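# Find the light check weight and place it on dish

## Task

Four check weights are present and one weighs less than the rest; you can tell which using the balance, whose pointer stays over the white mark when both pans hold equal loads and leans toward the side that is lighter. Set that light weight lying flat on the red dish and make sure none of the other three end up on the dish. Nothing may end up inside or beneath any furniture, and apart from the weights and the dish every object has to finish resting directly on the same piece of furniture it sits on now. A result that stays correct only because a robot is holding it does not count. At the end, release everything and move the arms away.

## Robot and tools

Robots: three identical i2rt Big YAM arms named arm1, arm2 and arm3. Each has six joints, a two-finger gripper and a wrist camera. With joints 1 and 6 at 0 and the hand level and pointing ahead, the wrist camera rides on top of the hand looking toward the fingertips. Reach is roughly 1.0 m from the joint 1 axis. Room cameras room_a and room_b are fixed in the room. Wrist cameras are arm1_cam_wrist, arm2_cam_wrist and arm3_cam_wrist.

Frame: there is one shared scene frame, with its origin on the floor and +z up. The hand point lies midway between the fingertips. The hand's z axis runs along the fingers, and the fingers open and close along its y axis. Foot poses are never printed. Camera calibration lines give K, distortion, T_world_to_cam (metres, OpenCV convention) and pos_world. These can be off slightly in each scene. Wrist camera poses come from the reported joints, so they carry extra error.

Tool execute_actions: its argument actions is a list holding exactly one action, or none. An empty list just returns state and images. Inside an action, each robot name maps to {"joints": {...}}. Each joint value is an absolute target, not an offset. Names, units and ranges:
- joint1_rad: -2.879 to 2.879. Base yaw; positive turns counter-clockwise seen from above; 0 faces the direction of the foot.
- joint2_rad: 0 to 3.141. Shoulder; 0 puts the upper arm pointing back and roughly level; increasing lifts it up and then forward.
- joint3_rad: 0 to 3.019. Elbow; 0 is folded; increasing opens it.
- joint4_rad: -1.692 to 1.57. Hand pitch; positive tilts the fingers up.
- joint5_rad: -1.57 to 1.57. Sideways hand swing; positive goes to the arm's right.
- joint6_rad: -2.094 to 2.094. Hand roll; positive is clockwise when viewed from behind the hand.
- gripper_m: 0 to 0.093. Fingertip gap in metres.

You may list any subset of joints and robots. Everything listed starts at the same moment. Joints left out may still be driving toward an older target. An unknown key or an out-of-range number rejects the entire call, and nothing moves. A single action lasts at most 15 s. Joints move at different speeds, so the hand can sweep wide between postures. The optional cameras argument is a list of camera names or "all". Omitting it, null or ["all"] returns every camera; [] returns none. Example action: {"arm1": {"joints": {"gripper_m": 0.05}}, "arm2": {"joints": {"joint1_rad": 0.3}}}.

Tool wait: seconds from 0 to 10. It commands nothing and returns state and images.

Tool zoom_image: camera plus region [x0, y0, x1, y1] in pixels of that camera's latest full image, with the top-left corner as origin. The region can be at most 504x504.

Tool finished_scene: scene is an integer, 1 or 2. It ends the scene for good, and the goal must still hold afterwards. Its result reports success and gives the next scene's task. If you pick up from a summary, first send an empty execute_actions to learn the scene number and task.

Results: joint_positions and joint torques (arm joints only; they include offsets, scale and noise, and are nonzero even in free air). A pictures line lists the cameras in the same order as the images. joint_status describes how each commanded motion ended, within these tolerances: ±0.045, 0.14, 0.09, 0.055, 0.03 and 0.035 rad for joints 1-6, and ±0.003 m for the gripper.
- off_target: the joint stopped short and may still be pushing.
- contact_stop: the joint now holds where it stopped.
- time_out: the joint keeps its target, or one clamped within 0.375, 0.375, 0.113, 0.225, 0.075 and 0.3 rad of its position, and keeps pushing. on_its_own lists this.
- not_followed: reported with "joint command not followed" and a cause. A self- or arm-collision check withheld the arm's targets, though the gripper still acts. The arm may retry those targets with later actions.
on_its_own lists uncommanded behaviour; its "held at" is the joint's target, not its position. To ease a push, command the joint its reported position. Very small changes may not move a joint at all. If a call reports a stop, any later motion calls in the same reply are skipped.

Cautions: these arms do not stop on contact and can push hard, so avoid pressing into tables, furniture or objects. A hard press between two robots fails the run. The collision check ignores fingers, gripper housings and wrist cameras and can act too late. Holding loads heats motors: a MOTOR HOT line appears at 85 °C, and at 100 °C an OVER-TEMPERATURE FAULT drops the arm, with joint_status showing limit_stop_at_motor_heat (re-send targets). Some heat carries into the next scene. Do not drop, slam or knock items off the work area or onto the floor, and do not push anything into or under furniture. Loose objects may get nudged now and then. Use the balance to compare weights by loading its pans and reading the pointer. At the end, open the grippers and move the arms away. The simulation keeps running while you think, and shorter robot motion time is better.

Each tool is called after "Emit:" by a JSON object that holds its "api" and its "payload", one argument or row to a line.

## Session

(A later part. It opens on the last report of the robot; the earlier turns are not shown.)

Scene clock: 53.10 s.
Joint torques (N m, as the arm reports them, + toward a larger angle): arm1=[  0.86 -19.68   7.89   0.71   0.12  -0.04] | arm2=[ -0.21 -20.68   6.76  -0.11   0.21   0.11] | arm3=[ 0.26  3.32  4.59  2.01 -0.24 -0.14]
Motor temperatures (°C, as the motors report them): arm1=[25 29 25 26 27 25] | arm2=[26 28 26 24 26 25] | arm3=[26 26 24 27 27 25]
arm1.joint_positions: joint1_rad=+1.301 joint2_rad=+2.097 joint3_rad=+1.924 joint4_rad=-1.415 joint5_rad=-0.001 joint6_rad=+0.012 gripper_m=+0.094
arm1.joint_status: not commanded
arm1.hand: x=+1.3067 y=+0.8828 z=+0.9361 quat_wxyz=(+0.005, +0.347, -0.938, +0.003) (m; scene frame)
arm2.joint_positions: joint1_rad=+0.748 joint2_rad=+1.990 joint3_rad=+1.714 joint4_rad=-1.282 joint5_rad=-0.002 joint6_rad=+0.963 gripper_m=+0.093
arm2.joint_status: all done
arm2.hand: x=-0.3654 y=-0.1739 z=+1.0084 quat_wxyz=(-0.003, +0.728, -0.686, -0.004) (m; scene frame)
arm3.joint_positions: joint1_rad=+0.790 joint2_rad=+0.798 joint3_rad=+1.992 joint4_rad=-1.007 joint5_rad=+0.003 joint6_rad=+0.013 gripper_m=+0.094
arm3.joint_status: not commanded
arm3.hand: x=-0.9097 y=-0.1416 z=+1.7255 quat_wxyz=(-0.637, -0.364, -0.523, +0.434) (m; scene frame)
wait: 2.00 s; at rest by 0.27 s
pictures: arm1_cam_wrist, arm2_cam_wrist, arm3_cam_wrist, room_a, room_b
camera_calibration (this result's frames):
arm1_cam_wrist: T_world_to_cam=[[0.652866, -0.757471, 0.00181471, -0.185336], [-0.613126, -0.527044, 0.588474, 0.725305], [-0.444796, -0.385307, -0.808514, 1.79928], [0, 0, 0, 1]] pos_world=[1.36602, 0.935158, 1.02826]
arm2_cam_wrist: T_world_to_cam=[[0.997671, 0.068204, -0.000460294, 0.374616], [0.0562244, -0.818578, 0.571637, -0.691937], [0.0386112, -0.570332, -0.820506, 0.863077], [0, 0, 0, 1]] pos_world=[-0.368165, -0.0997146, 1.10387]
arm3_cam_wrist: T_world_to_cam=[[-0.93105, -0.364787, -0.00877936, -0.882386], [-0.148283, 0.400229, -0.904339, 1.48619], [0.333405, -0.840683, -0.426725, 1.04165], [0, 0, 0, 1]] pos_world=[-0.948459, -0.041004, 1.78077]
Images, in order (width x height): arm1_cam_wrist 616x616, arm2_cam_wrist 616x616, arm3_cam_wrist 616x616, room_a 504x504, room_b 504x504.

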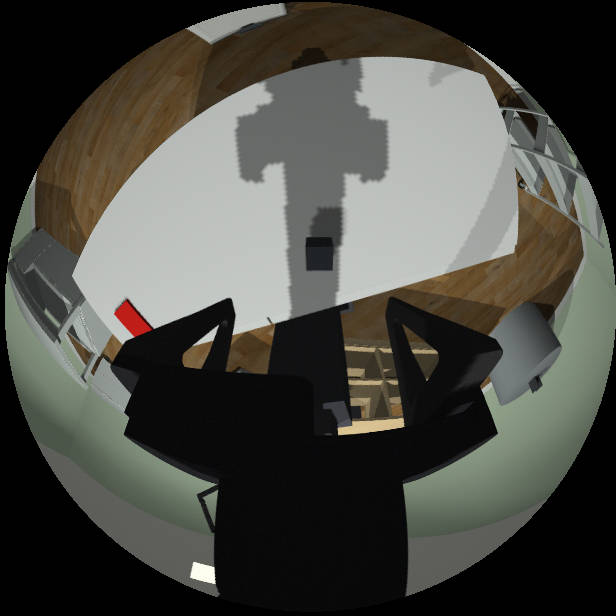

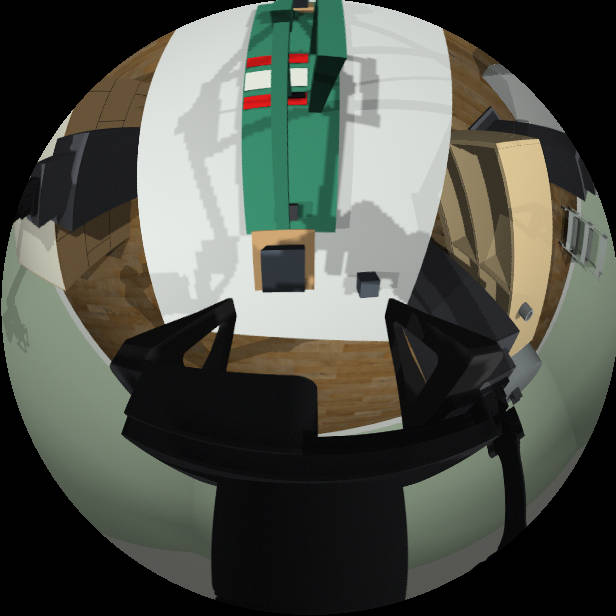

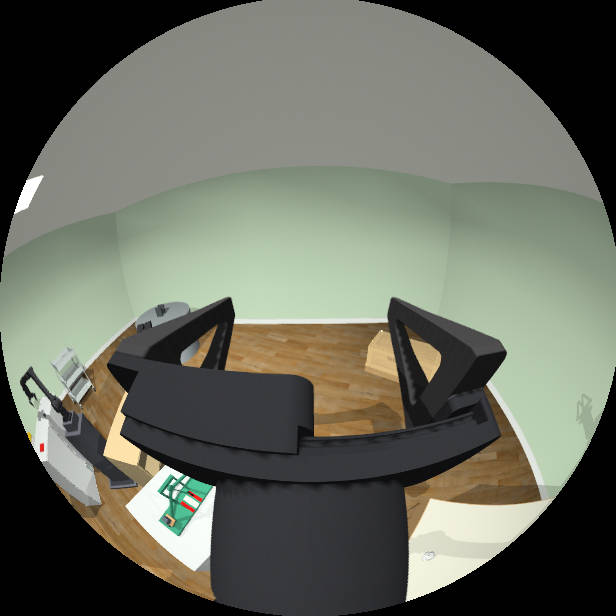

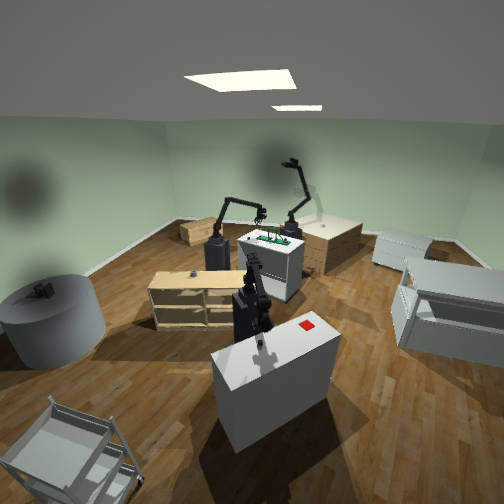

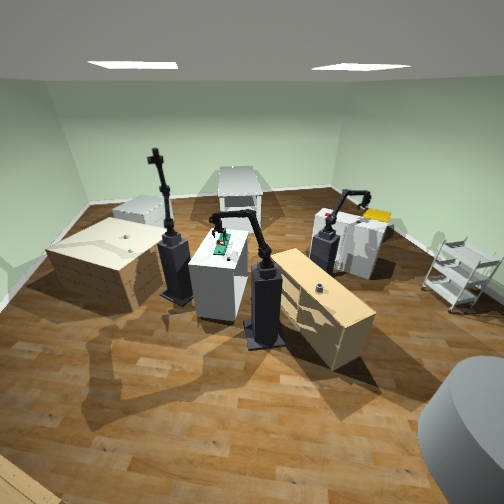

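Emit:
{"api": "execute_actions", "payload": {
  "actions": [
    {"arm2":{"joints":{"joint2_rad":2.10,"joint4_rad":-1.19}},"arm1":{"joints":{"joint1_rad":1.94}}}
  ],
  "cameras": ["arm1_cam_wrist","arm2_cam_wrist"]
}}

Scene clock: 55.13 s.
Joint torques (N m, as the arm reports them, + toward a larger angle): arm1=[  1.36 -20.07   8.06   0.35   0.07  -0.07] | arm2=[ -0.17 -21.95   6.45   0.52   0.21   0.11] | arm3=[ 0.24  3.34  4.61  1.99 -0.23 -0.14]
Motor temperatures (°C, as the motors report them): arm1=[25 29 25 26 27 25] | arm2=[26 28 26 24 26 25] | arm3=[26 26 24 27 27 25]
arm1.joint_positions: joint1_rad=+1.938 joint2_rad=+2.097 joint3_rad=+1.924 joint4_rad=-1.406 joint5_rad=-0.001 joint6_rad=+0.011 gripper_m=+0.094
arm1.joint_status: all done
arm1.hand: x=+0.9605 y=+1.0891 z=+0.9343 quat_wxyz=(+0.001, +0.623, -0.782, +0.004) (m; scene frame)
arm2.joint_positions: joint1_rad=+0.748 joint2_rad=+2.093 joint3_rad=+1.714 joint4_rad=-1.199 joint5_rad=-0.002 joint6_rad=+0.963 gripper_m=+0.093
arm2.joint_status: all done
arm2.hand: x=-0.3766 y=-0.1664 z=+0.9469 quat_wxyz=(-0.005, +0.728, -0.686, +0.006) (m; scene frame)
arm3.joint_positions: joint1_rad=+0.790 joint2_rad=+0.798 joint3_rad=+1.992 joint4_rad=-1.007 joint5_rad=+0.003 joint6_rad=+0.013 gripper_m=+0.094
arm3.joint_status: not commanded
arm3.hand: x=-0.9097 y=-0.1416 z=+1.7255 quat_wxyz=(-0.637, -0.364, -0.523, +0.434) (m; scene frame)
pictures: arm1_cam_wrist, arm2_cam_wrist
camera_calibration (this result's frames):
arm1_cam_wrist: T_world_to_cam=[[0.975539, -0.219783, 0.00431487, -0.700897], [-0.180889, -0.79144, 0.583867, 0.499915], [-0.124909, -0.570366, -0.811838, 1.62075], [0, 0, 0, 1]] pos_world=[0.976629, 1.16603, 1.02693]
arm2_cam_wrist: T_world_to_cam=[[0.99754, 0.0680926, 0.0166534, 0.368942], [0.0457393, -0.81228, 0.581472, -0.662227], [0.0531212, -0.579279, -0.813396, 0.814589], [0, 0, 0, 1]] pos_world=[-0.381017, -0.0911615, 1.04151]
Images, in order (width x height): arm1_cam_wrist 616x616, arm2_cam_wrist 616x616.

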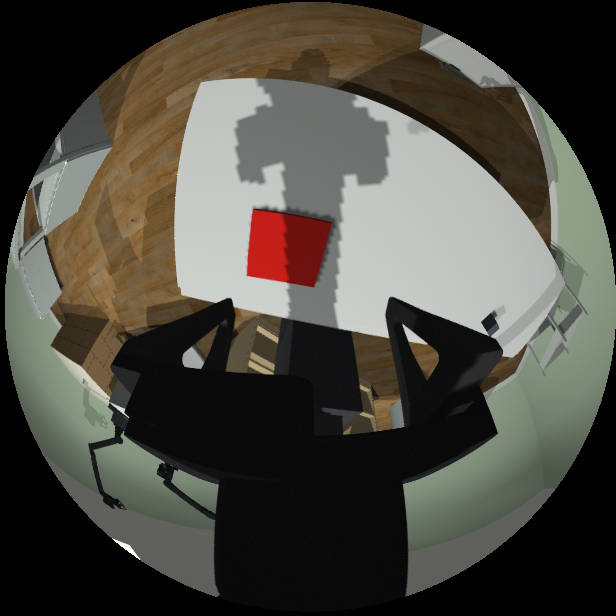

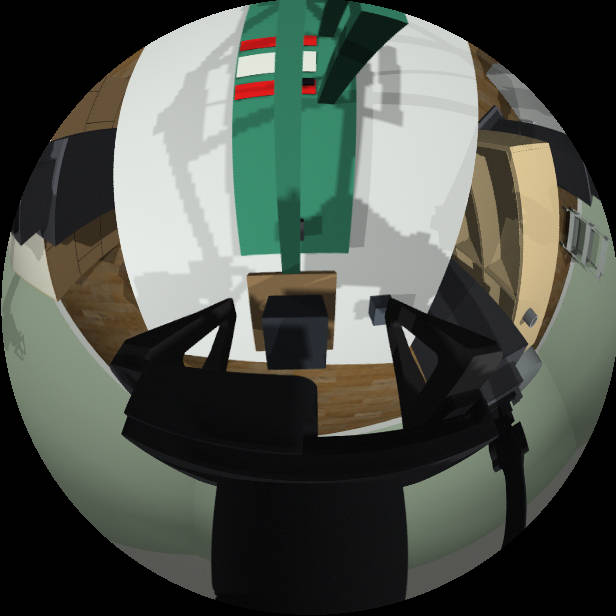

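Emit:
{"api": "execute_actions", "payload": {
  "actions": [
    {"arm2":{"joints":{"joint2_rad":2.13,"joint3_rad":1.73,"joint4_rad":-1.18}},"arm1":{"joints":{"joint2_rad":1.5,"joint3_rad":1.5,"joint4_rad":-1.5}}}
  ],
  "cameras": ["arm2_cam_wrist"]
}}

Scene clock: 56.90 s.
Joint torques (N m, as the arm reports them, + toward a larger angle): arm1=[  1.36 -10.66   8.03  -0.22   0.08  -0.09] | arm2=[ -0.24 -19.5    7.48   0.57   0.21   0.11] | arm3=[ 0.22  3.45  4.6   2.01 -0.24 -0.14]
Motor temperatures (°C, as the motors report them): arm1=[25 29 25 26 27 25] | arm2=[26 28 26 24 26 25] | arm3=[26 26 24 27 27 25]
arm1.joint_positions: joint1_rad=+1.938 joint2_rad=+1.486 joint3_rad=+1.507 joint4_rad=-1.483 joint5_rad=-0.001 joint6_rad=+0.011 gripper_m=+0.094
arm1.joint_status: all done
arm1.hand: x=+0.9216 y=+0.9140 z=+1.0987 quat_wxyz=(-0.044, +0.623, -0.781, -0.033) (m; scene frame)
arm2.joint_positions: joint1_rad=+0.748 joint2_rad=+2.097 joint3_rad=+1.714 joint4_rad=-1.190 joint5_rad=-0.002 joint6_rad=+0.963 gripper_m=+0.093
arm2.joint_status: all done
arm2.hand: x=-0.3781 y=-0.1654 z=+0.9448 quat_wxyz=(-0.005, +0.728, -0.686, +0.003) (m; scene frame)
arm3.joint_positions: joint1_rad=+0.790 joint2_rad=+0.798 joint3_rad=+1.992 joint4_rad=-1.007 joint5_rad=+0.003 joint6_rad=+0.013 gripper_m=+0.094
arm3.joint_status: not commanded
arm3.hand: x=-0.9097 y=-0.1416 z=+1.7255 quat_wxyz=(-0.637, -0.364, -0.523, +0.434) (m; scene frame)
pictures: arm2_cam_wrist
camera_calibration (this result's frames):
arm2_cam_wrist: T_world_to_cam=[[0.997602, 0.0681032, 0.0122974, 0.374592], [0.0484248, -0.813893, 0.578993, -0.657066], [0.04944, -0.577009, -0.81524, 0.814257], [0, 0, 0, 1]] pos_world=[-0.382132, -0.0904588, 1.03964]
Images, in order (width x height): arm2_cam_wrist 616x616.

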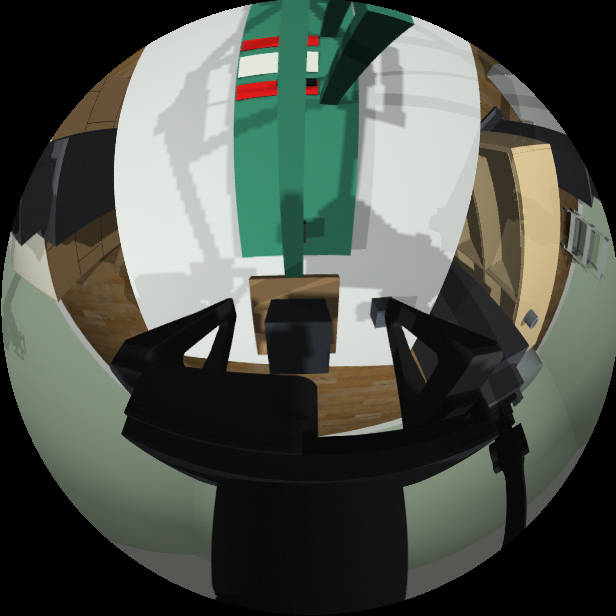

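Emit:
{"api": "execute_actions", "payload": {
  "actions": [
    {"arm2":{"joints":{"joint2_rad":2.11,"gripper_m":0.0}}}
  ],
  "cameras": ["arm2_cam_wrist"]
}}

Scene clock: 57.83 s.
Joint torques (N m, as the arm reports them, + toward a larger angle): arm1=[  2.1  -10.62   7.88  -0.25   0.03  -0.08] | arm2=[ -0.83 -21.52   7.52  -0.47   0.24   0.08] | arm3=[ 0.29  3.36  4.6   2.02 -0.24 -0.14]
Motor temperatures (°C, as the motors report them): arm1=[25 29 25 26 27 25] | arm2=[26 28 26 24 26 25] | arm3=[26 26 24 27 27 25]
arm1.joint_positions: joint1_rad=+1.938 joint2_rad=+1.486 joint3_rad=+1.507 joint4_rad=-1.483 joint5_rad=-0.001 joint6_rad=+0.011 gripper_m=+0.094
arm1.joint_status: not commanded
arm1.hand: x=+0.9216 y=+0.9140 z=+1.0987 quat_wxyz=(-0.044, +0.623, -0.781, -0.033) (m; scene frame)
arm2.joint_positions: joint1_rad=+0.756 joint2_rad=+2.097 joint3_rad=+1.714 joint4_rad=-1.161 joint5_rad=-0.003 joint6_rad=+0.966 gripper_m=+0.045
arm2.joint_status: gripper_m off_target (ended at +0.045, target +0.000); the others done
arm2.hand: x=-0.3869 y=-0.1661 z=+0.9448 quat_wxyz=(-0.001, +0.729, -0.684, -0.011) (m; scene frame)
arm3.joint_positions: joint1_rad=+0.790 joint2_rad=+0.798 joint3_rad=+1.992 joint4_rad=-1.007 joint5_rad=+0.003 joint6_rad=+0.013 gripper_m=+0.094
arm3.joint_status: not commanded
arm3.hand: x=-0.9097 y=-0.1416 z=+1.7255 quat_wxyz=(-0.637, -0.364, -0.523, +0.434) (m; scene frame)
pictures: arm2_cam_wrist
camera_calibration (this result's frames):
arm2_cam_wrist: T_world_to_cam=[[0.997238, 0.0733255, -0.0118115, 0.406896], [0.0671254, -0.821765, 0.565859, -0.638886], [0.0317856, -0.565089, -0.824417, 0.818084], [0, 0, 0, 1]] pos_world=[-0.38889, -0.0925597, 1.04077]
Images, in order (width x height): arm2_cam_wrist 616x616.

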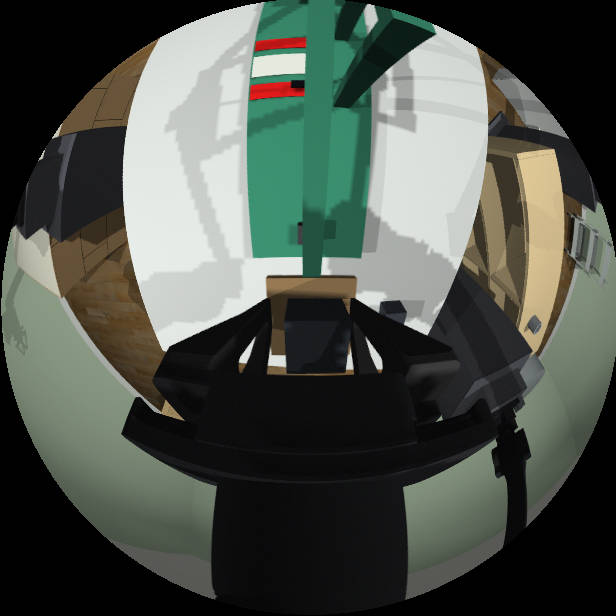

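Emit:
{"api": "execute_actions", "payload": {
  "actions": [
    {"arm2":{"joints":{"gripper_m":0.07}}}
  ],
  "cameras": []
}}

Emit:
{"api": "execute_actions", "payload": {
  "actions": [
    {"arm2":{"joints":{"joint2_rad":2.075,"joint4_rad":-1.19}}}
  ],
  "cameras": ["arm2_cam_wrist"]
}}

Scene clock: 58.77 s.
Joint torques (N m, as the arm reports them, + toward a larger angle): arm1=[  2.52 -10.92   7.78  -0.39   0.1   -0.05] | arm2=[ -0.82 -21.05   7.48  -0.13   0.24   0.08] | arm3=[ 0.24  3.41  4.61  2.02 -0.24 -0.14]
Motor temperatures (°C, as the motors report them): arm1=[25 29 25 26 27 25] | arm2=[26 28 26 24 26 25] | arm3=[26 26 24 27 27 25]
arm1.joint_positions: joint1_rad=+1.938 joint2_rad=+1.486 joint3_rad=+1.507 joint4_rad=-1.483 joint5_rad=-0.001 joint6_rad=+0.011 gripper_m=+0.094
arm1.joint_status: not commanded
arm1.hand: x=+0.9216 y=+0.9140 z=+1.0987 quat_wxyz=(-0.044, +0.623, -0.781, -0.033) (m; scene frame)
arm2.joint_positions: joint1_rad=+0.753 joint2_rad=+2.097 joint3_rad=+1.714 joint4_rad=-1.171 joint5_rad=-0.003 joint6_rad=+0.966 gripper_m=+0.070
arm2.joint_status: all done
arm2.hand: x=-0.3841 y=-0.1661 z=+0.9448 quat_wxyz=(-0.002, +0.729, -0.685, -0.006) (m; scene frame)
arm3.joint_positions: joint1_rad=+0.790 joint2_rad=+0.798 joint3_rad=+1.992 joint4_rad=-1.007 joint5_rad=+0.003 joint6_rad=+0.013 gripper_m=+0.094
arm3.joint_status: not commanded
arm3.hand: x=-0.9097 y=-0.1416 z=+1.7255 quat_wxyz=(-0.637, -0.364, -0.523, +0.434) (m; scene frame)
pictures: none
No camera images: the call's "cameras" was empty. Leave "cameras" out to get every camera's image.

Scene clock: 59.27 s.
Joint torques (N m, as the arm reports them, + toward a larger angle): arm1=[  1.35 -10.7    7.8   -0.26   0.06  -0.09] | arm2=[ -0.64 -24.65   7.56  -0.15   0.24   0.08] | arm3=[ 0.25  3.39  4.6   1.99 -0.24 -0.14]
Motor temperatures (°C, as the motors report them): arm1=[25 29 25 26 27 25] | arm2=[26 28 26 24 26 25] | arm3=[26 26 24 27 27 25]
arm1.joint_positions: joint1_rad=+1.938 joint2_rad=+1.486 joint3_rad=+1.507 joint4_rad=-1.483 joint5_rad=-0.001 joint6_rad=+0.011 gripper_m=+0.094
arm1.joint_status: not commanded
arm1.hand: x=+0.9216 y=+0.9140 z=+1.0987 quat_wxyz=(-0.044, +0.623, -0.781, -0.033) (m; scene frame)
arm2.joint_positions: joint1_rad=+0.753 joint2_rad=+2.097 joint3_rad=+1.714 joint4_rad=-1.181 joint5_rad=-0.003 joint6_rad=+0.966 gripper_m=+0.070
arm2.joint_status: all done
arm2.hand: x=-0.3820 y=-0.1673 z=+0.9447 quat_wxyz=(-0.003, +0.729, -0.685, -0.001) (m; scene frame)
arm3.joint_positions: joint1_rad=+0.790 joint2_rad=+0.798 joint3_rad=+1.992 joint4_rad=-1.007 joint5_rad=+0.003 joint6_rad=+0.013 gripper_m=+0.094
arm3.joint_status: not commanded
arm3.hand: x=-0.9097 y=-0.1416 z=+1.7255 quat_wxyz=(-0.637, -0.364, -0.523, +0.434) (m; scene frame)
pictures: arm2_cam_wrist
camera_calibration (this result's frames):
arm2_cam_wrist: T_world_to_cam=[[0.997508, 0.0704391, 0.00407931, 0.386765], [0.0552863, -0.81623, 0.575076, -0.652509], [0.0438375, -0.573417, -0.81809, 0.814439], [0, 0, 0, 1]] pos_world=[-0.38543, -0.0928272, 1.03995]
Images, in order (width x height): arm2_cam_wrist 616x616.

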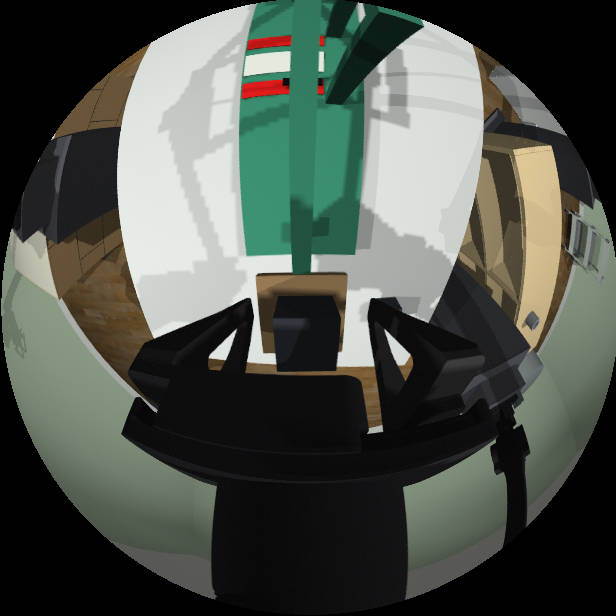

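j2 deadband; command more.

Emit:
{"api": "execute_actions", "payload": {
  "actions": [
    {"arm2":{"joints":{"joint2_rad":2.05,"joint4_rad":-1.21}}}
  ],
  "cameras": ["arm2_cam_wrist"]
}}

Scene clock: 60.20 s.
Joint torques (N m, as the arm reports them, + toward a larger angle): arm1=[  2.26 -10.48   7.88  -0.18   0.05  -0.05] | arm2=[ -0.62 -24.69   7.54  -0.16   0.24   0.08] | arm3=[ 0.21  3.37  4.63  2.01 -0.24 -0.14]
Motor temperatures (°C, as the motors report them): arm1=[25 28 25 26 27 25] | arm2=[26 28 26 24 26 25] | arm3=[26 26 24 27 27 25]
arm1.joint_positions: joint1_rad=+1.938 joint2_rad=+1.486 joint3_rad=+1.507 joint4_rad=-1.483 joint5_rad=-0.001 joint6_rad=+0.011 gripper_m=+0.094
arm1.joint_status: not commanded
arm1.hand: x=+0.9216 y=+0.9140 z=+1.0987 quat_wxyz=(-0.044, +0.623, -0.781, -0.033) (m; scene frame)
arm2.joint_positions: joint1_rad=+0.753 joint2_rad=+2.075 joint3_rad=+1.714 joint4_rad=-1.201 joint5_rad=-0.003 joint6_rad=+0.966 gripper_m=+0.070
arm2.joint_status: all done
arm2.hand: x=-0.3796 y=-0.1689 z=+0.9578 quat_wxyz=(-0.003, +0.729, -0.685, -0.002) (m; scene frame)
arm3.joint_positions: joint1_rad=+0.790 joint2_rad=+0.798 joint3_rad=+1.992 joint4_rad=-1.007 joint5_rad=+0.003 joint6_rad=+0.013 gripper_m=+0.094
arm3.joint_status: not commanded
arm3.hand: x=-0.9097 y=-0.1416 z=+1.7255 quat_wxyz=(-0.637, -0.364, -0.523, +0.434) (m; scene frame)
pictures: arm2_cam_wrist
camera_calibration (this result's frames):
arm2_cam_wrist: T_world_to_cam=[[0.997512, 0.070454, 0.00251971, 0.385936], [0.0562396, -0.816795, 0.574181, -0.660349], [0.0425114, -0.57261, -0.818725, 0.824384], [0, 0, 0, 1]] pos_world=[-0.382884, -0.0945097, 1.05313]
Images, in order (width x height): arm2_cam_wrist 616x616.

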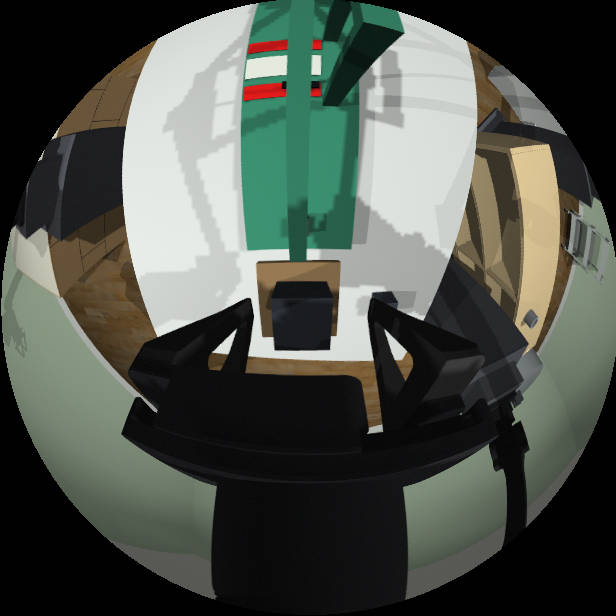

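Emit:
{"api": "execute_actions", "payload": {
  "actions": [
    {"arm2":{"joints":{"joint2_rad":2.08,"gripper_m":0.0}}}
  ],
  "cameras": ["arm2_cam_wrist"]
}}

Scene clock: 61.07 s.
Joint torques (N m, as the arm reports them, + toward a larger angle): arm1=[  1.72 -11.06   7.99  -0.24   0.08  -0.05] | arm2=[ -0.7  -21.97   7.55  -0.12   0.23   0.08] | arm3=[ 0.32  3.33  4.6   2.   -0.24 -0.14]
Motor temperatures (°C, as the motors report them): arm1=[25 28 25 26 27 25] | arm2=[26 28 26 24 26 25] | arm3=[26 26 24 27 27 25]
arm1.joint_positions: joint1_rad=+1.938 joint2_rad=+1.486 joint3_rad=+1.507 joint4_rad=-1.483 joint5_rad=-0.001 joint6_rad=+0.011 gripper_m=+0.094
arm1.joint_status: not commanded
arm1.hand: x=+0.9216 y=+0.9140 z=+1.0987 quat_wxyz=(-0.044, +0.623, -0.781, -0.033) (m; scene frame)
arm2.joint_positions: joint1_rad=+0.753 joint2_rad=+2.075 joint3_rad=+1.714 joint4_rad=-1.201 joint5_rad=-0.002 joint6_rad=+0.966 gripper_m=+0.030
arm2.joint_status: gripper_m off_target (ended at +0.030, target +0.000); the others done
arm2.hand: x=-0.3795 y=-0.1689 z=+0.9578 quat_wxyz=(-0.003, +0.729, -0.685, -0.002) (m; scene frame)
arm3.joint_positions: joint1_rad=+0.790 joint2_rad=+0.798 joint3_rad=+1.992 joint4_rad=-1.007 joint5_rad=+0.003 joint6_rad=+0.013 gripper_m=+0.094
arm3.joint_status: not commanded
arm3.hand: x=-0.9097 y=-0.1416 z=+1.7255 quat_wxyz=(-0.637, -0.364, -0.523, +0.434) (m; scene frame)
pictures: arm2_cam_wrist
camera_calibration (this result's frames):
arm2_cam_wrist: T_world_to_cam=[[0.997511, 0.070449, 0.00305121, 0.385311], [0.0559351, -0.816869, 0.574104, -0.660404], [0.0429375, -0.572504, -0.818777, 0.824613], [0, 0, 0, 1]] pos_world=[-0.382819, -0.0945143, 1.05314]
Images, in order (width x height): arm2_cam_wrist 616x616.

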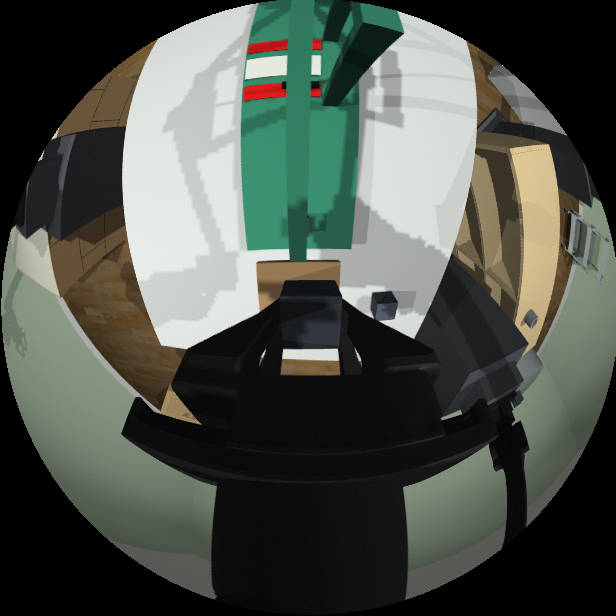

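Emit:
{"api": "execute_actions", "payload": {
  "actions": [
    {"arm2":{"joints":{"joint2_rad":1.95,"joint4_rad":-1.33}}}
  ],
  "cameras": []
}}

Emit:
{"api": "execute_actions", "payload": {
  "actions": [
    {"arm2":{"joints":{"joint2_rad":1.65,"joint3_rad":1.3,"joint4_rad":-1.22}}}
  ],
  "cameras": []
}}

Emit:
{"api": "execute_actions", "payload": {
  "actions": [
    {"arm2":{"joints":{"joint1_rad":-0.555,"joint6_rad":0.48}}}
  ],
  "cameras": []
}}

Emit:
{"api": "execute_actions", "payload": {
  "actions": [
    {"arm2":{"joints":{"joint2_rad":2.575,"joint3_rad":1.80,"joint4_rad":-0.77}}}
  ],
  "cameras": ["arm2_cam_wrist","room_b"]
}}

Scene clock: 62.97 s.
Joint torques (N m, as the arm reports them, + toward a larger angle): arm1=[  2.01 -10.87   8.13  -0.21   0.07  -0.07] | arm2=[ -0.65 -21.13   7.79  -0.11   0.23   0.08] | arm3=[ 0.22  3.39  4.61  1.98 -0.24 -0.15]
Motor temperatures (°C, as the motors report them): arm1=[25 28 25 26 27 25] | arm2=[26 28 26 24 26 25] | arm3=[26 26 24 27 27 25]
arm1.joint_positions: joint1_rad=+1.938 joint2_rad=+1.486 joint3_rad=+1.507 joint4_rad=-1.483 joint5_rad=-0.001 joint6_rad=+0.011 gripper_m=+0.094
arm1.joint_status: not commanded
arm1.hand: x=+0.9216 y=+0.9140 z=+1.0987 quat_wxyz=(-0.044, +0.623, -0.781, -0.033) (m; scene frame)
arm2.joint_positions: joint1_rad=+0.753 joint2_rad=+1.954 joint3_rad=+1.714 joint4_rad=-1.321 joint5_rad=-0.002 joint6_rad=+0.966 gripper_m=+0.030
arm2.joint_status: all done
arm2.hand: x=-0.3596 y=-0.1815 z=+1.0292 quat_wxyz=(-0.003, +0.728, -0.685, -0.002) (m; scene frame)
arm3.joint_positions: joint1_rad=+0.790 joint2_rad=+0.798 joint3_rad=+1.992 joint4_rad=-1.007 joint5_rad=+0.003 joint6_rad=+0.013 gripper_m=+0.094
arm3.joint_status: not commanded
arm3.hand: x=-0.9097 y=-0.1416 z=+1.7255 quat_wxyz=(-0.637, -0.364, -0.523, +0.434) (m; scene frame)
pictures: none
No camera images: the call's "cameras" was empty. Leave "cameras" out to get every camera's image.

Scene clock: 64.17 s.
Joint torques (N m, as the arm reports them, + toward a larger angle): arm1=[  1.54 -10.58   7.92  -0.28   0.1   -0.1 ] | arm2=[ -0.62 -14.89   6.46   0.53   0.23   0.08] | arm3=[ 0.2   3.4   4.62  2.01 -0.24 -0.14]
Motor temperatures (°C, as the motors report them): arm1=[25 28 25 26 27 25] | arm2=[26 28 26 24 26 25] | arm3=[26 26 24 27 27 25]
arm1.joint_positions: joint1_rad=+1.938 joint2_rad=+1.486 joint3_rad=+1.507 joint4_rad=-1.483 joint5_rad=-0.001 joint6_rad=+0.011 gripper_m=+0.094
arm1.joint_status: not commanded
arm1.hand: x=+0.9216 y=+0.9140 z=+1.0987 quat_wxyz=(-0.044, +0.623, -0.781, -0.033) (m; scene frame)
arm2.joint_positions: joint1_rad=+0.753 joint2_rad=+1.640 joint3_rad=+1.301 joint4_rad=-1.229 joint5_rad=-0.002 joint6_rad=+0.966 gripper_m=+0.030
arm2.joint_status: all done
arm2.hand: x=-0.2546 y=-0.2450 z=+1.0411 quat_wxyz=(-0.004, +0.728, -0.685, +0.001) (m; scene frame)
arm3.joint_positions: joint1_rad=+0.790 joint2_rad=+0.798 joint3_rad=+1.992 joint4_rad=-1.007 joint5_rad=+0.003 joint6_rad=+0.013 gripper_m=+0.094
arm3.joint_status: not commanded
arm3.hand: x=-0.9097 y=-0.1416 z=+1.7255 quat_wxyz=(-0.637, -0.364, -0.523, +0.434) (m; scene frame)
pictures: none
No camera images: the call's "cameras" was empty. Leave "cameras" out to get every camera's image.

Scene clock: 65.87 s.
Joint torques (N m, as the arm reports them, + toward a larger angle): arm1=[  1.38 -10.97   7.97  -0.22   0.05  -0.04] | arm2=[  0.83 -14.53   6.53   0.27   0.1   -0.06] | arm3=[ 0.22  3.32  4.59  1.99 -0.24 -0.14]
Motor temperatures (°C, as the motors report them): arm1=[25 28 25 26 27 25] | arm2=[26 28 26 24 26 25] | arm3=[26 26 24 27 27 25]
arm1.joint_positions: joint1_rad=+1.938 joint2_rad=+1.486 joint3_rad=+1.507 joint4_rad=-1.483 joint5_rad=-0.001 joint6_rad=+0.011 gripper_m=+0.094
arm1.joint_status: not commanded
arm1.hand: x=+0.9216 y=+0.9140 z=+1.0987 quat_wxyz=(-0.044, +0.623, -0.781, -0.033) (m; scene frame)
arm2.joint_positions: joint1_rad=-0.561 joint2_rad=+1.640 joint3_rad=+1.301 joint4_rad=-1.220 joint5_rad=+0.000 joint6_rad=+0.489 gripper_m=+0.030
arm2.joint_status: all done
arm2.hand: x=+0.2896 y=-0.0323 z=+1.0478 quat_wxyz=(-0.010, +0.387, -0.922, -0.005) (m; scene frame)
arm3.joint_positions: joint1_rad=+0.790 joint2_rad=+0.798 joint3_rad=+1.992 joint4_rad=-1.007 joint5_rad=+0.003 joint6_rad=+0.013 gripper_m=+0.094
arm3.joint_status: not commanded
arm3.hand: x=-0.9097 y=-0.1416 z=+1.7255 quat_wxyz=(-0.637, -0.364, -0.523, +0.434) (m; scene frame)
pictures: none
No camera images: the call's "cameras" was empty. Leave "cameras" out to get every camera's image.

Scene clock: 67.43 s.
Joint torques (N m, as the arm reports them, + toward a larger angle): arm1=[  1.69 -11.08   7.87  -0.41   0.05  -0.06] | arm2=[  0.33 -27.48   6.48   0.26   0.14  -0.04] | arm3=[ 0.29  3.36  4.59  1.99 -0.23 -0.14]
Motor temperatures (°C, as the motors report them): arm1=[25 28 25 26 27 25] | arm2=[26 28 26 24 26 25] | arm3=[26 26 24 27 27 25]
arm1.joint_positions: joint1_rad=+1.938 joint2_rad=+1.486 joint3_rad=+1.507 joint4_rad=-1.483 joint5_rad=-0.001 joint6_rad=+0.011 gripper_m=+0.094
arm1.joint_status: not commanded
arm1.hand: x=+0.9216 y=+0.9140 z=+1.0987 quat_wxyz=(-0.044, +0.623, -0.781, -0.033) (m; scene frame)
arm2.joint_positions: joint1_rad=-0.561 joint2_rad=+2.603 joint3_rad=+1.773 joint4_rad=-0.772 joint5_rad=-0.001 joint6_rad=+0.488 gripper_m=+0.030
arm2.joint_status: all done
arm2.hand: x=+0.3366 y=+0.1162 z=+0.6568 quat_wxyz=(+0.005, +0.387, -0.922, +0.012) (m; scene frame)
arm3.joint_positions: joint1_rad=+0.790 joint2_rad=+0.798 joint3_rad=+1.992 joint4_rad=-1.007 joint5_rad=+0.003 joint6_rad=+0.013 gripper_m=+0.094
arm3.joint_status: not commanded
arm3.hand: x=-0.9097 y=-0.1416 z=+1.7255 quat_wxyz=(-0.637, -0.364, -0.523, +0.434) (m; scene frame)
pictures: arm2_cam_wrist, room_b
camera_calibration (this result's frames):
arm2_cam_wrist: T_world_to_cam=[[0.720513, -0.693193, 0.0185962, -0.176464], [-0.565463, -0.571803, 0.594385, -0.127387], [-0.40139, -0.438777, -0.803966, 0.834866], [0, 0, 0, 1]] pos_world=[0.390219, 0.171156, 0.750202]
Images, in order (width x height): arm2_cam_wrist 616x616, room_b 504x504.

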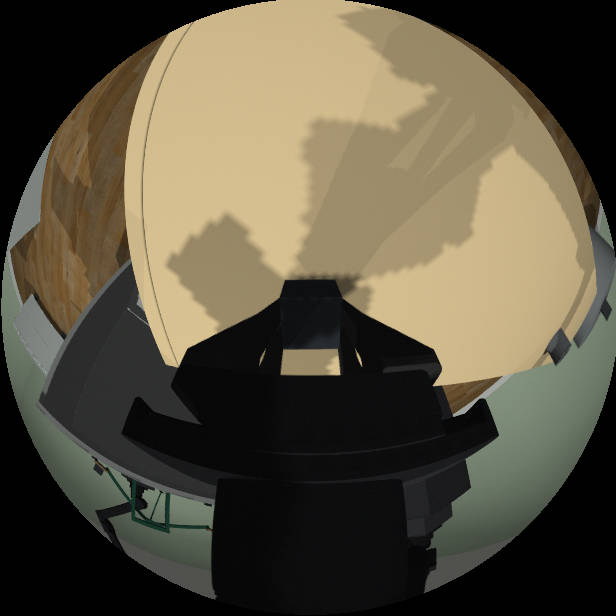

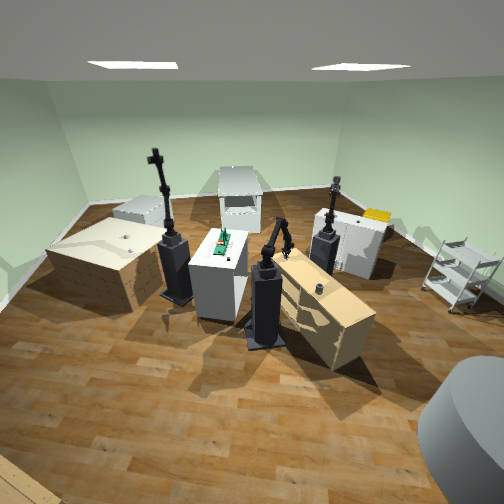

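Emit:
{"api": "execute_actions", "payload": {
  "actions": [
    {"arm2":{"joints":{"joint2_rad":2.64,"joint4_rad":-0.745}}}
  ],
  "cameras": ["arm2_cam_wrist"]
}}

Scene clock: 68.43 s.
Joint torques (N m, as the arm reports them, + toward a larger angle): arm1=[  1.79 -10.3    7.8   -0.41   0.08  -0.09] | arm2=[  0.39 -22.22   6.23   0.55   0.14  -0.04] | arm3=[ 0.26  3.45  4.59  2.   -0.24 -0.14]
Motor temperatures (°C, as the motors report them): arm1=[25 28 25 26 27 25] | arm2=[26 28 26 24 26 25] | arm3=[26 26 24 27 27 25]
arm1.joint_positions: joint1_rad=+1.938 joint2_rad=+1.486 joint3_rad=+1.507 joint4_rad=-1.483 joint5_rad=-0.001 joint6_rad=+0.011 gripper_m=+0.094
arm1.joint_status: not commanded
arm1.hand: x=+0.9216 y=+0.9140 z=+1.0987 quat_wxyz=(-0.044, +0.623, -0.781, -0.033) (m; scene frame)
arm2.joint_positions: joint1_rad=-0.561 joint2_rad=+2.612 joint3_rad=+1.773 joint4_rad=-0.755 joint5_rad=-0.001 joint6_rad=+0.488 gripper_m=+0.030
arm2.joint_status: all done
arm2.hand: x=+0.3369 y=+0.1170 z=+0.6513 quat_wxyz=(+0.002, +0.387, -0.922, +0.008) (m; scene frame)
arm3.joint_positions: joint1_rad=+0.790 joint2_rad=+0.798 joint3_rad=+1.992 joint4_rad=-1.007 joint5_rad=+0.003 joint6_rad=+0.013 gripper_m=+0.094
arm3.joint_status: not commanded
arm3.hand: x=-0.9097 y=-0.1416 z=+1.7255 quat_wxyz=(-0.637, -0.364, -0.523, +0.434) (m; scene frame)
pictures: arm2_cam_wrist
camera_calibration (this result's frames):
arm2_cam_wrist: T_world_to_cam=[[0.720524, -0.693277, 0.0145499, -0.173351], [-0.566886, -0.576822, 0.588147, -0.118357], [-0.399356, -0.432022, -0.808623, 0.832517], [0, 0, 0, 1]] pos_world=[0.39028, 0.171214, 0.745326]
Images, in order (width x height): arm2_cam_wrist 616x616.

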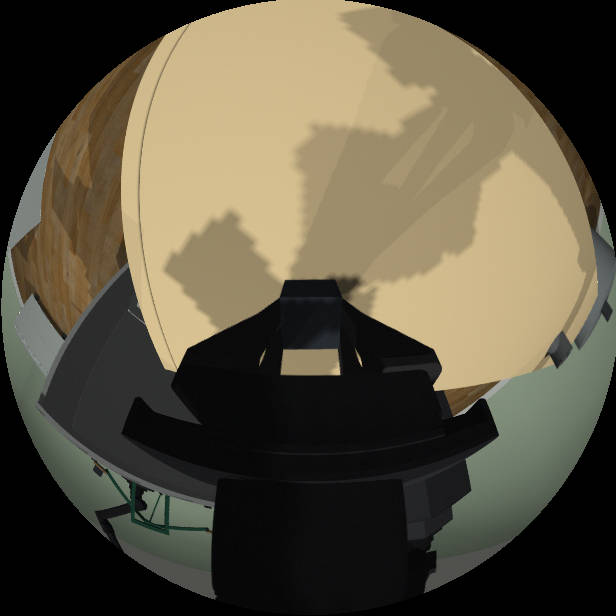

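Emit:
{"api": "execute_actions", "payload": {
  "actions": [
    {"arm2":{"joints":{"joint2_rad":2.665}}}
  ],
  "cameras": []
}}

Scene clock: 69.10 s.
Joint torques (N m, as the arm reports them, + toward a larger angle): arm1=[  1.41 -10.65   7.93  -0.32   0.07  -0.07] | arm2=[  0.4  -19.94   6.13   0.52   0.14  -0.05] | arm3=[ 0.26  3.39  4.61  2.02 -0.23 -0.14]
Motor temperatures (°C, as the motors report them): arm1=[25 28 25 26 27 25] | arm2=[26 28 26 24 26 25] | arm3=[26 26 24 27 27 25]
arm1.joint_positions: joint1_rad=+1.938 joint2_rad=+1.486 joint3_rad=+1.507 joint4_rad=-1.483 joint5_rad=-0.001 joint6_rad=+0.011 gripper_m=+0.094
arm1.joint_status: not commanded
arm1.hand: x=+0.9216 y=+0.9140 z=+1.0987 quat_wxyz=(-0.044, +0.623, -0.781, -0.033) (m; scene frame)
arm2.joint_positions: joint1_rad=-0.561 joint2_rad=+2.617 joint3_rad=+1.775 joint4_rad=-0.752 joint5_rad=-0.001 joint6_rad=+0.488 gripper_m=+0.030
arm2.joint_status: all done
arm2.hand: x=+0.3367 y=+0.1164 z=+0.6484 quat_wxyz=(+0.002, +0.387, -0.922, +0.009) (m; scene frame)
arm3.joint_positions: joint1_rad=+0.790 joint2_rad=+0.798 joint3_rad=+1.992 joint4_rad=-1.007 joint5_rad=+0.003 joint6_rad=+0.013 gripper_m=+0.094
arm3.joint_status: not commanded
arm3.hand: x=-0.9097 y=-0.1416 z=+1.7255 quat_wxyz=(-0.637, -0.364, -0.523, +0.434) (m; scene frame)
pictures: none
No camera images: the call's "cameras" was empty. Leave "cameras" out to get every camera's image.

Emit:
{"api": "execute_actions", "payload": {
  "actions": [
    {"arm2":{"joints":{"joint2_rad":2.62,"gripper_m":0.093}},"arm1":{"joints":{"joint1_rad":-1.0,"joint2_rad":1.0,"joint3_rad":1.0,"joint4_rad":-1.5,"joint6_rad":-0.21}}}
  ],
  "cameras": ["room_a"]
}}

Emit:
{"api": "execute_actions", "payload": {
  "actions": [
    {"arm2":{"joints":{"joint2_rad":1.65,"joint3_rad":1.3,"joint4_rad":-1.22}}}
  ],
  "cameras": ["room_a"]
}}

Emit:
{"api": "execute_actions", "payload": {
  "actions": [
    {"arm2":{"joints":{"joint1_rad":1.2,"joint2_rad":1.0,"joint3_rad":1.0,"joint4_rad":-1.4}},"arm1":{"joints":{"joint1_rad":-1.998}}}
  ],
  "cameras": ["room_a","room_b"]
}}

Scene clock: 72.13 s.
Joint torques (N m, as the arm reports them, + toward a larger angle): arm1=[ 0.93 -4.63  7.76 -0.29  0.03 -0.09] | arm2=[  0.32 -24.2    6.16   0.45   0.14  -0.04] | arm3=[ 0.23  3.37  4.61  2.   -0.24 -0.14]
Motor temperatures (°C, as the motors report them): arm1=[25 28 25 26 27 25] | arm2=[26 28 26 24 26 25] | arm3=[26 26 24 27 27 25]
arm1.joint_positions: joint1_rad=-0.991 joint2_rad=+0.998 joint3_rad=+1.007 joint4_rad=-1.484 joint5_rad=+0.001 joint6_rad=-0.196 gripper_m=+0.094
arm1.joint_status: all done
arm1.hand: x=+0.8217 y=+0.1795 z=+1.0650 quat_wxyz=(-0.032, -0.634, -0.772, +0.035) (m; scene frame)
arm2.joint_positions: joint1_rad=-0.561 joint2_rad=+2.617 joint3_rad=+1.775 joint4_rad=-0.752 joint5_rad=-0.001 joint6_rad=+0.488 gripper_m=+0.093
arm2.joint_status: all done
arm2.hand: x=+0.3367 y=+0.1164 z=+0.6484 quat_wxyz=(+0.002, +0.387, -0.922, +0.009) (m; scene frame)
arm3.joint_positions: joint1_rad=+0.790 joint2_rad=+0.798 joint3_rad=+1.992 joint4_rad=-1.007 joint5_rad=+0.003 joint6_rad=+0.013 gripper_m=+0.094
arm3.joint_status: not commanded
arm3.hand: x=-0.9097 y=-0.1416 z=+1.7255 quat_wxyz=(-0.637, -0.364, -0.523, +0.434) (m; scene frame)
pictures: room_a
Images, in order (width x height): room_a 504x504.

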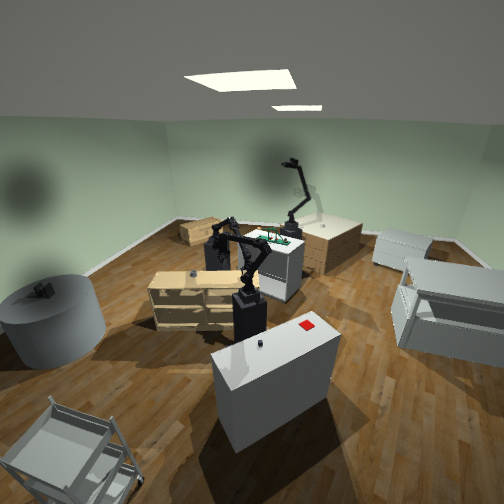

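Scene clock: 73.73 s.
Joint torques (N m, as the arm reports them, + toward a larger angle): arm1=[ 0.75 -3.75  7.89 -0.26 -0.02 -0.07] | arm2=[  0.52 -14.48   6.1   -0.01   0.14  -0.05] | arm3=[ 0.33  3.35  4.59  1.99 -0.24 -0.14]
Motor temperatures (°C, as the motors report them): arm1=[25 28 25 26 27 25] | arm2=[26 28 26 24 26 25] | arm3=[26 26 24 27 27 25]
arm1.joint_positions: joint1_rad=-0.991 joint2_rad=+0.998 joint3_rad=+1.007 joint4_rad=-1.484 joint5_rad=+0.001 joint6_rad=-0.196 gripper_m=+0.094
arm1.joint_status: not commanded
arm1.hand: x=+0.8217 y=+0.1795 z=+1.0650 quat_wxyz=(-0.032, -0.634, -0.772, +0.035) (m; scene frame)
arm2.joint_positions: joint1_rad=-0.561 joint2_rad=+1.640 joint3_rad=+1.309 joint4_rad=-1.212 joint5_rad=-0.001 joint6_rad=+0.488 gripper_m=+0.093
arm2.joint_status: all done
arm2.hand: x=+0.2907 y=-0.0275 z=+1.0510 quat_wxyz=(-0.014, +0.388, -0.922, -0.012) (m; scene frame)
arm3.joint_positions: joint1_rad=+0.790 joint2_rad=+0.798 joint3_rad=+1.992 joint4_rad=-1.007 joint5_rad=+0.003 joint6_rad=+0.013 gripper_m=+0.094
arm3.joint_status: not commanded
arm3.hand: x=-0.9097 y=-0.1416 z=+1.7255 quat_wxyz=(-0.637, -0.364, -0.523, +0.434) (m; scene frame)
pictures: room_a
Images, in order (width x height): room_a 504x504.

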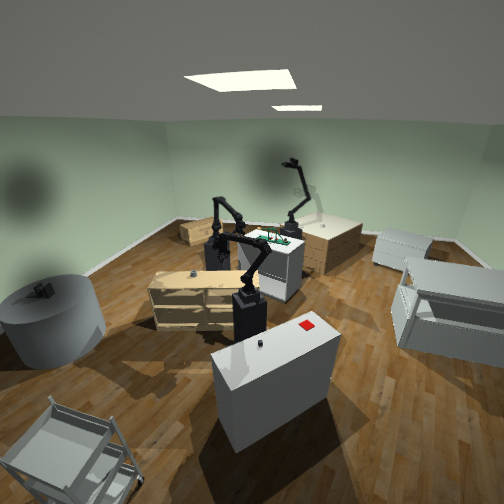

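Scene clock: 75.60 s.
Joint torques (N m, as the arm reports them, + toward a larger angle): arm1=[ 0.56 -4.11  7.57 -0.36  0.04 -0.1 ] | arm2=[ 0.1  -5.52  6.46  0.24  0.13 -0.04] | arm3=[ 0.19  3.33  4.6   1.99 -0.24 -0.14]
Motor temperatures (°C, as the motors report them): arm1=[25 28 25 26 27 25] | arm2=[26 28 26 24 26 25] | arm3=[26 26 24 27 27 25]
arm1.joint_positions: joint1_rad=-1.989 joint2_rad=+0.998 joint3_rad=+1.007 joint4_rad=-1.484 joint5_rad=+0.000 joint6_rad=-0.197 gripper_m=+0.095
arm1.joint_status: all done
arm1.hand: x=+0.5875 y=+0.3081 z=+1.0638 quat_wxyz=(-0.009, -0.926, -0.375, +0.044) (m; scene frame)
arm2.joint_positions: joint1_rad=+1.199 joint2_rad=+1.000 joint3_rad=+1.013 joint4_rad=-1.391 joint5_rad=-0.001 joint6_rad=+0.488 gripper_m=+0.093
arm2.joint_status: all done
arm2.hand: x=-0.1496 y=-0.4624 z=+1.1598 quat_wxyz=(+0.015, +0.954, -0.287, -0.090) (m; scene frame)
arm3.joint_positions: joint1_rad=+0.790 joint2_rad=+0.798 joint3_rad=+1.992 joint4_rad=-1.007 joint5_rad=+0.003 joint6_rad=+0.013 gripper_m=+0.094
arm3.joint_status: not commanded
arm3.hand: x=-0.9097 y=-0.1416 z=+1.7255 quat_wxyz=(-0.637, -0.364, -0.523, +0.434) (m; scene frame)
pictures: room_a, room_b
Images, in order (width x height): room_a 504x504, room_b 504x504.

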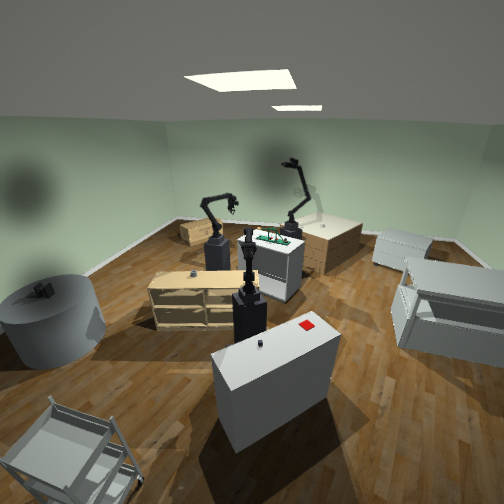

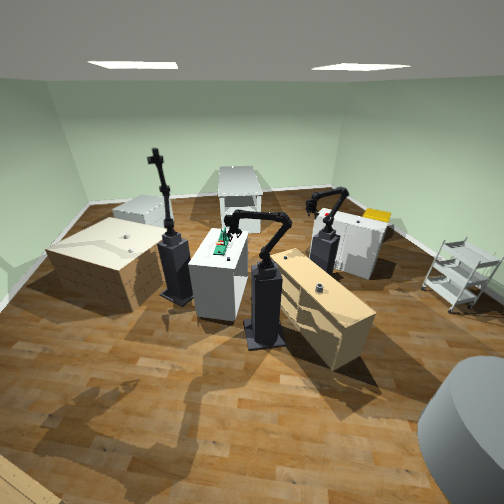

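Emit:
{"api": "execute_actions", "payload": {
  "actions": [
    {"arm1":{"joints":{"joint1_rad":-1.941,"joint2_rad":2.245,"joint3_rad":1.54,"joint4_rad":-0.84,"joint6_rad":-0.18}}}
  ],
  "cameras": ["arm1_cam_wrist"]
}}

Scene clock: 77.70 s.
Joint torques (N m, as the arm reports them, + toward a larger angle): arm1=[  2.1  -20.81   7.24   0.61  -0.01   0.11] | arm2=[ 0.11 -5.48  6.47  0.25  0.14 -0.05] | arm3=[ 0.31  3.35  4.61  2.03 -0.23 -0.14]
Motor temperatures (°C, as the motors report them): arm1=[25 28 25 26 27 25] | arm2=[26 28 26 24 26 25] | arm3=[26 26 24 27 27 25]
arm1.joint_positions: joint1_rad=-1.952 joint2_rad=+2.266 joint3_rad=+1.521 joint4_rad=-0.857 joint5_rad=+0.000 joint6_rad=-0.194 gripper_m=+0.095
arm1.joint_status: all done
arm1.hand: x=+0.3404 y=+0.1222 z=+0.6913 quat_wxyz=(+0.003, -0.920, -0.391, -0.017) (m; scene frame)
arm2.joint_positions: joint1_rad=+1.199 joint2_rad=+1.000 joint3_rad=+1.013 joint4_rad=-1.391 joint5_rad=-0.001 joint6_rad=+0.488 gripper_m=+0.093
arm2.joint_status: not commanded
arm2.hand: x=-0.1496 y=-0.4624 z=+1.1598 quat_wxyz=(+0.015, +0.954, -0.287, -0.090) (m; scene frame)
arm3.joint_positions: joint1_rad=+0.790 joint2_rad=+0.798 joint3_rad=+1.992 joint4_rad=-1.007 joint5_rad=+0.003 joint6_rad=+0.013 gripper_m=+0.094
arm3.joint_status: not commanded
arm3.hand: x=-0.9097 y=-0.1416 z=+1.7255 quat_wxyz=(-0.637, -0.364, -0.523, +0.434) (m; scene frame)
pictures: arm1_cam_wrist
camera_calibration (this result's frames):
arm1_cam_wrist: T_world_to_cam=[[-0.721253, 0.692616, -0.00881069, 0.167714], [0.547089, 0.577418, 0.606038, -0.66601], [0.424839, 0.432287, -0.795387, 0.473545], [0, 0, 0, 1]] pos_world=[0.28415, 0.0636977, 0.781756]
Images, in order (width x height): arm1_cam_wrist 616x616.

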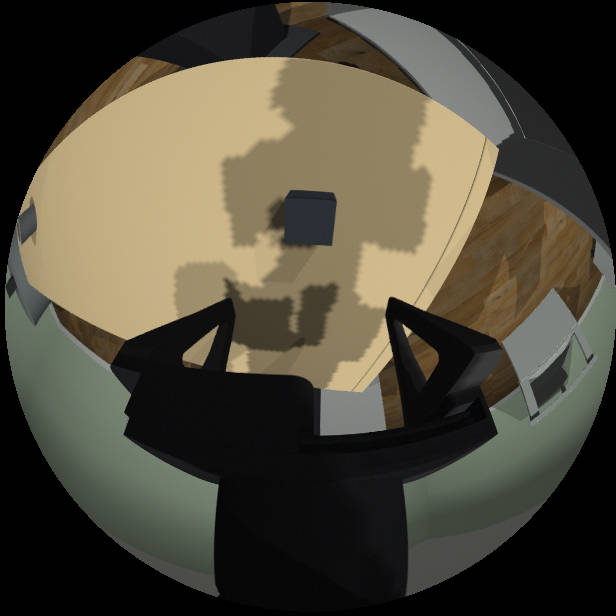

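Emit:
{"api": "execute_actions", "payload": {
  "actions": [
    {"arm1":{"joints":{"joint1_rad":-1.93,"joint2_rad":2.385,"joint3_rad":1.705,"joint4_rad":-0.855}}}
  ],
  "cameras": ["arm1_cam_wrist"]
}}

Scene clock: 78.97 s.
Joint torques (N m, as the arm reports them, + toward a larger angle): arm1=[  2.99 -19.3    9.5    0.14  -0.01   0.1 ] | arm2=[ 0.13 -5.45  6.47  0.23  0.14 -0.04] | arm3=[ 0.17  3.34  4.59  2.   -0.24 -0.14]
Motor temperatures (°C, as the motors report them): arm1=[25 28 25 26 27 25] | arm2=[26 28 26 24 26 25] | arm3=[26 26 24 27 27 25]
arm1.joint_positions: joint1_rad=-1.943 joint2_rad=+2.372 joint3_rad=+1.663 joint4_rad=-0.857 joint5_rad=+0.000 joint6_rad=-0.194 gripper_m=+0.095
arm1.joint_status: all done
arm1.hand: x=+0.3095 y=+0.0933 z=+0.6682 quat_wxyz=(-0.001, -0.919, -0.395, +0.000) (m; scene frame)
arm2.joint_positions: joint1_rad=+1.199 joint2_rad=+1.000 joint3_rad=+1.013 joint4_rad=-1.391 joint5_rad=-0.001 joint6_rad=+0.488 gripper_m=+0.093
arm2.joint_status: not commanded
arm2.hand: x=-0.1496 y=-0.4624 z=+1.1598 quat_wxyz=(+0.015, +0.954, -0.287, -0.090) (m; scene frame)
arm3.joint_positions: joint1_rad=+0.790 joint2_rad=+0.798 joint3_rad=+1.992 joint4_rad=-1.007 joint5_rad=+0.003 joint6_rad=+0.013 gripper_m=+0.094
arm3.joint_status: not commanded
arm3.hand: x=-0.9097 y=-0.1416 z=+1.7255 quat_wxyz=(-0.637, -0.364, -0.523, +0.434) (m; scene frame)
pictures: arm1_cam_wrist
camera_calibration (this result's frames):
arm1_cam_wrist: T_world_to_cam=[[-0.727918, 0.685661, -0.00205536, 0.163491], [0.558363, 0.59451, 0.57861, -0.605208], [0.397952, 0.420033, -0.815602, 0.50373], [0, 0, 0, 1]] pos_world=[0.256473, 0.0361198, 0.761358]
Images, in order (width x height): arm1_cam_wrist 616x616.

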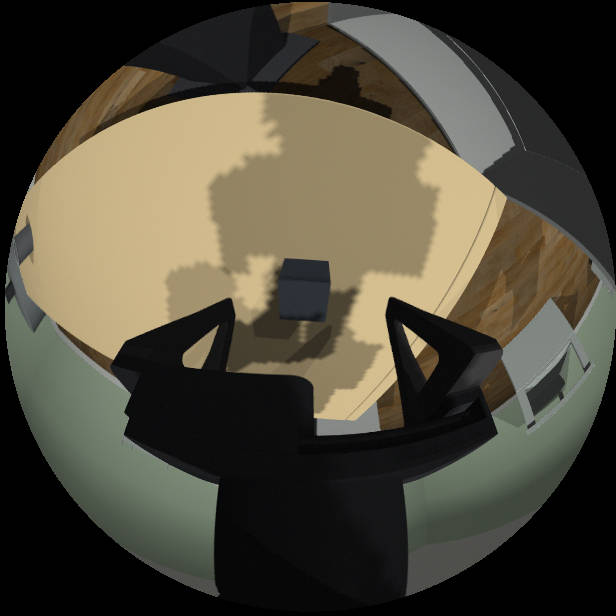

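Emit:
{"api": "execute_actions", "payload": {
  "actions": [
    {"arm1":{"joints":{"joint2_rad":2.42,"joint3_rad":1.62,"joint4_rad":-0.785}}}
  ],
  "cameras": ["arm1_cam_wrist"]
}}

Scene clock: 80.13 s.
Joint torques (N m, as the arm reports them, + toward a larger angle): arm1=[  1.9  -18.66   5.38   0.6    0.     0.13] | arm2=[ 0.09 -5.47  6.47  0.23  0.14 -0.05] | arm3=[ 0.24  3.35  4.6   2.01 -0.23 -0.14]
Motor temperatures (°C, as the motors report them): arm1=[25 28 25 26 27 25] | arm2=[26 28 26 24 26 25] | arm3=[26 26 24 27 27 25]
arm1.joint_positions: joint1_rad=-1.942 joint2_rad=+2.407 joint3_rad=+1.624 joint4_rad=-0.804 joint5_rad=+0.001 joint6_rad=-0.194 gripper_m=+0.095
arm1.joint_status: all done
arm1.hand: x=+0.3235 y=+0.1029 z=+0.6364 quat_wxyz=(+0.001, -0.919, -0.395, -0.010) (m; scene frame)
arm2.joint_positions: joint1_rad=+1.199 joint2_rad=+1.000 joint3_rad=+1.013 joint4_rad=-1.391 joint5_rad=-0.001 joint6_rad=+0.488 gripper_m=+0.093
arm2.joint_status: not commanded
arm2.hand: x=-0.1496 y=-0.4624 z=+1.1598 quat_wxyz=(+0.015, +0.954, -0.287, -0.090) (m; scene frame)
arm3.joint_positions: joint1_rad=+0.790 joint2_rad=+0.798 joint3_rad=+1.992 joint4_rad=-1.007 joint5_rad=+0.003 joint6_rad=+0.013 gripper_m=+0.094
arm3.joint_status: not commanded
arm3.hand: x=-0.9097 y=-0.1416 z=+1.7255 quat_wxyz=(-0.637, -0.364, -0.523, +0.434) (m; scene frame)
pictures: arm1_cam_wrist
camera_calibration (this result's frames):
arm1_cam_wrist: T_world_to_cam=[[-0.727893, 0.685667, -0.00570913, 0.169312], [0.54861, 0.58735, 0.595019, -0.606856], [0.411338, 0.429978, -0.803692, 0.455198], [0, 0, 0, 1]] pos_world=[0.268928, 0.0446199, 0.727896]
Images, in order (width x height): arm1_cam_wrist 616x616.

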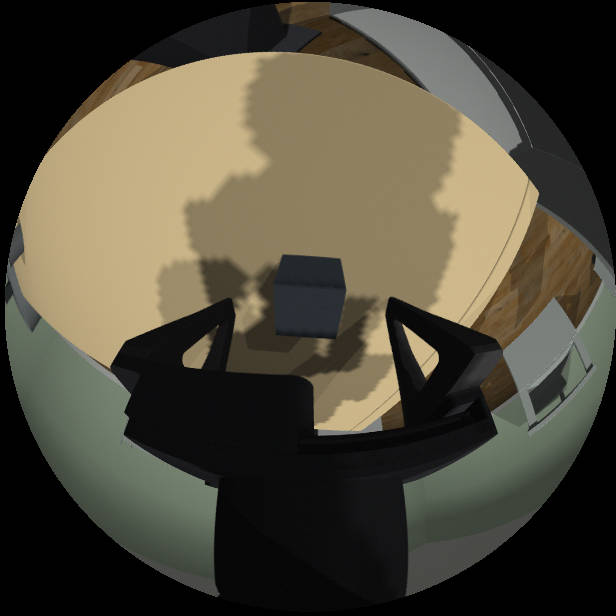

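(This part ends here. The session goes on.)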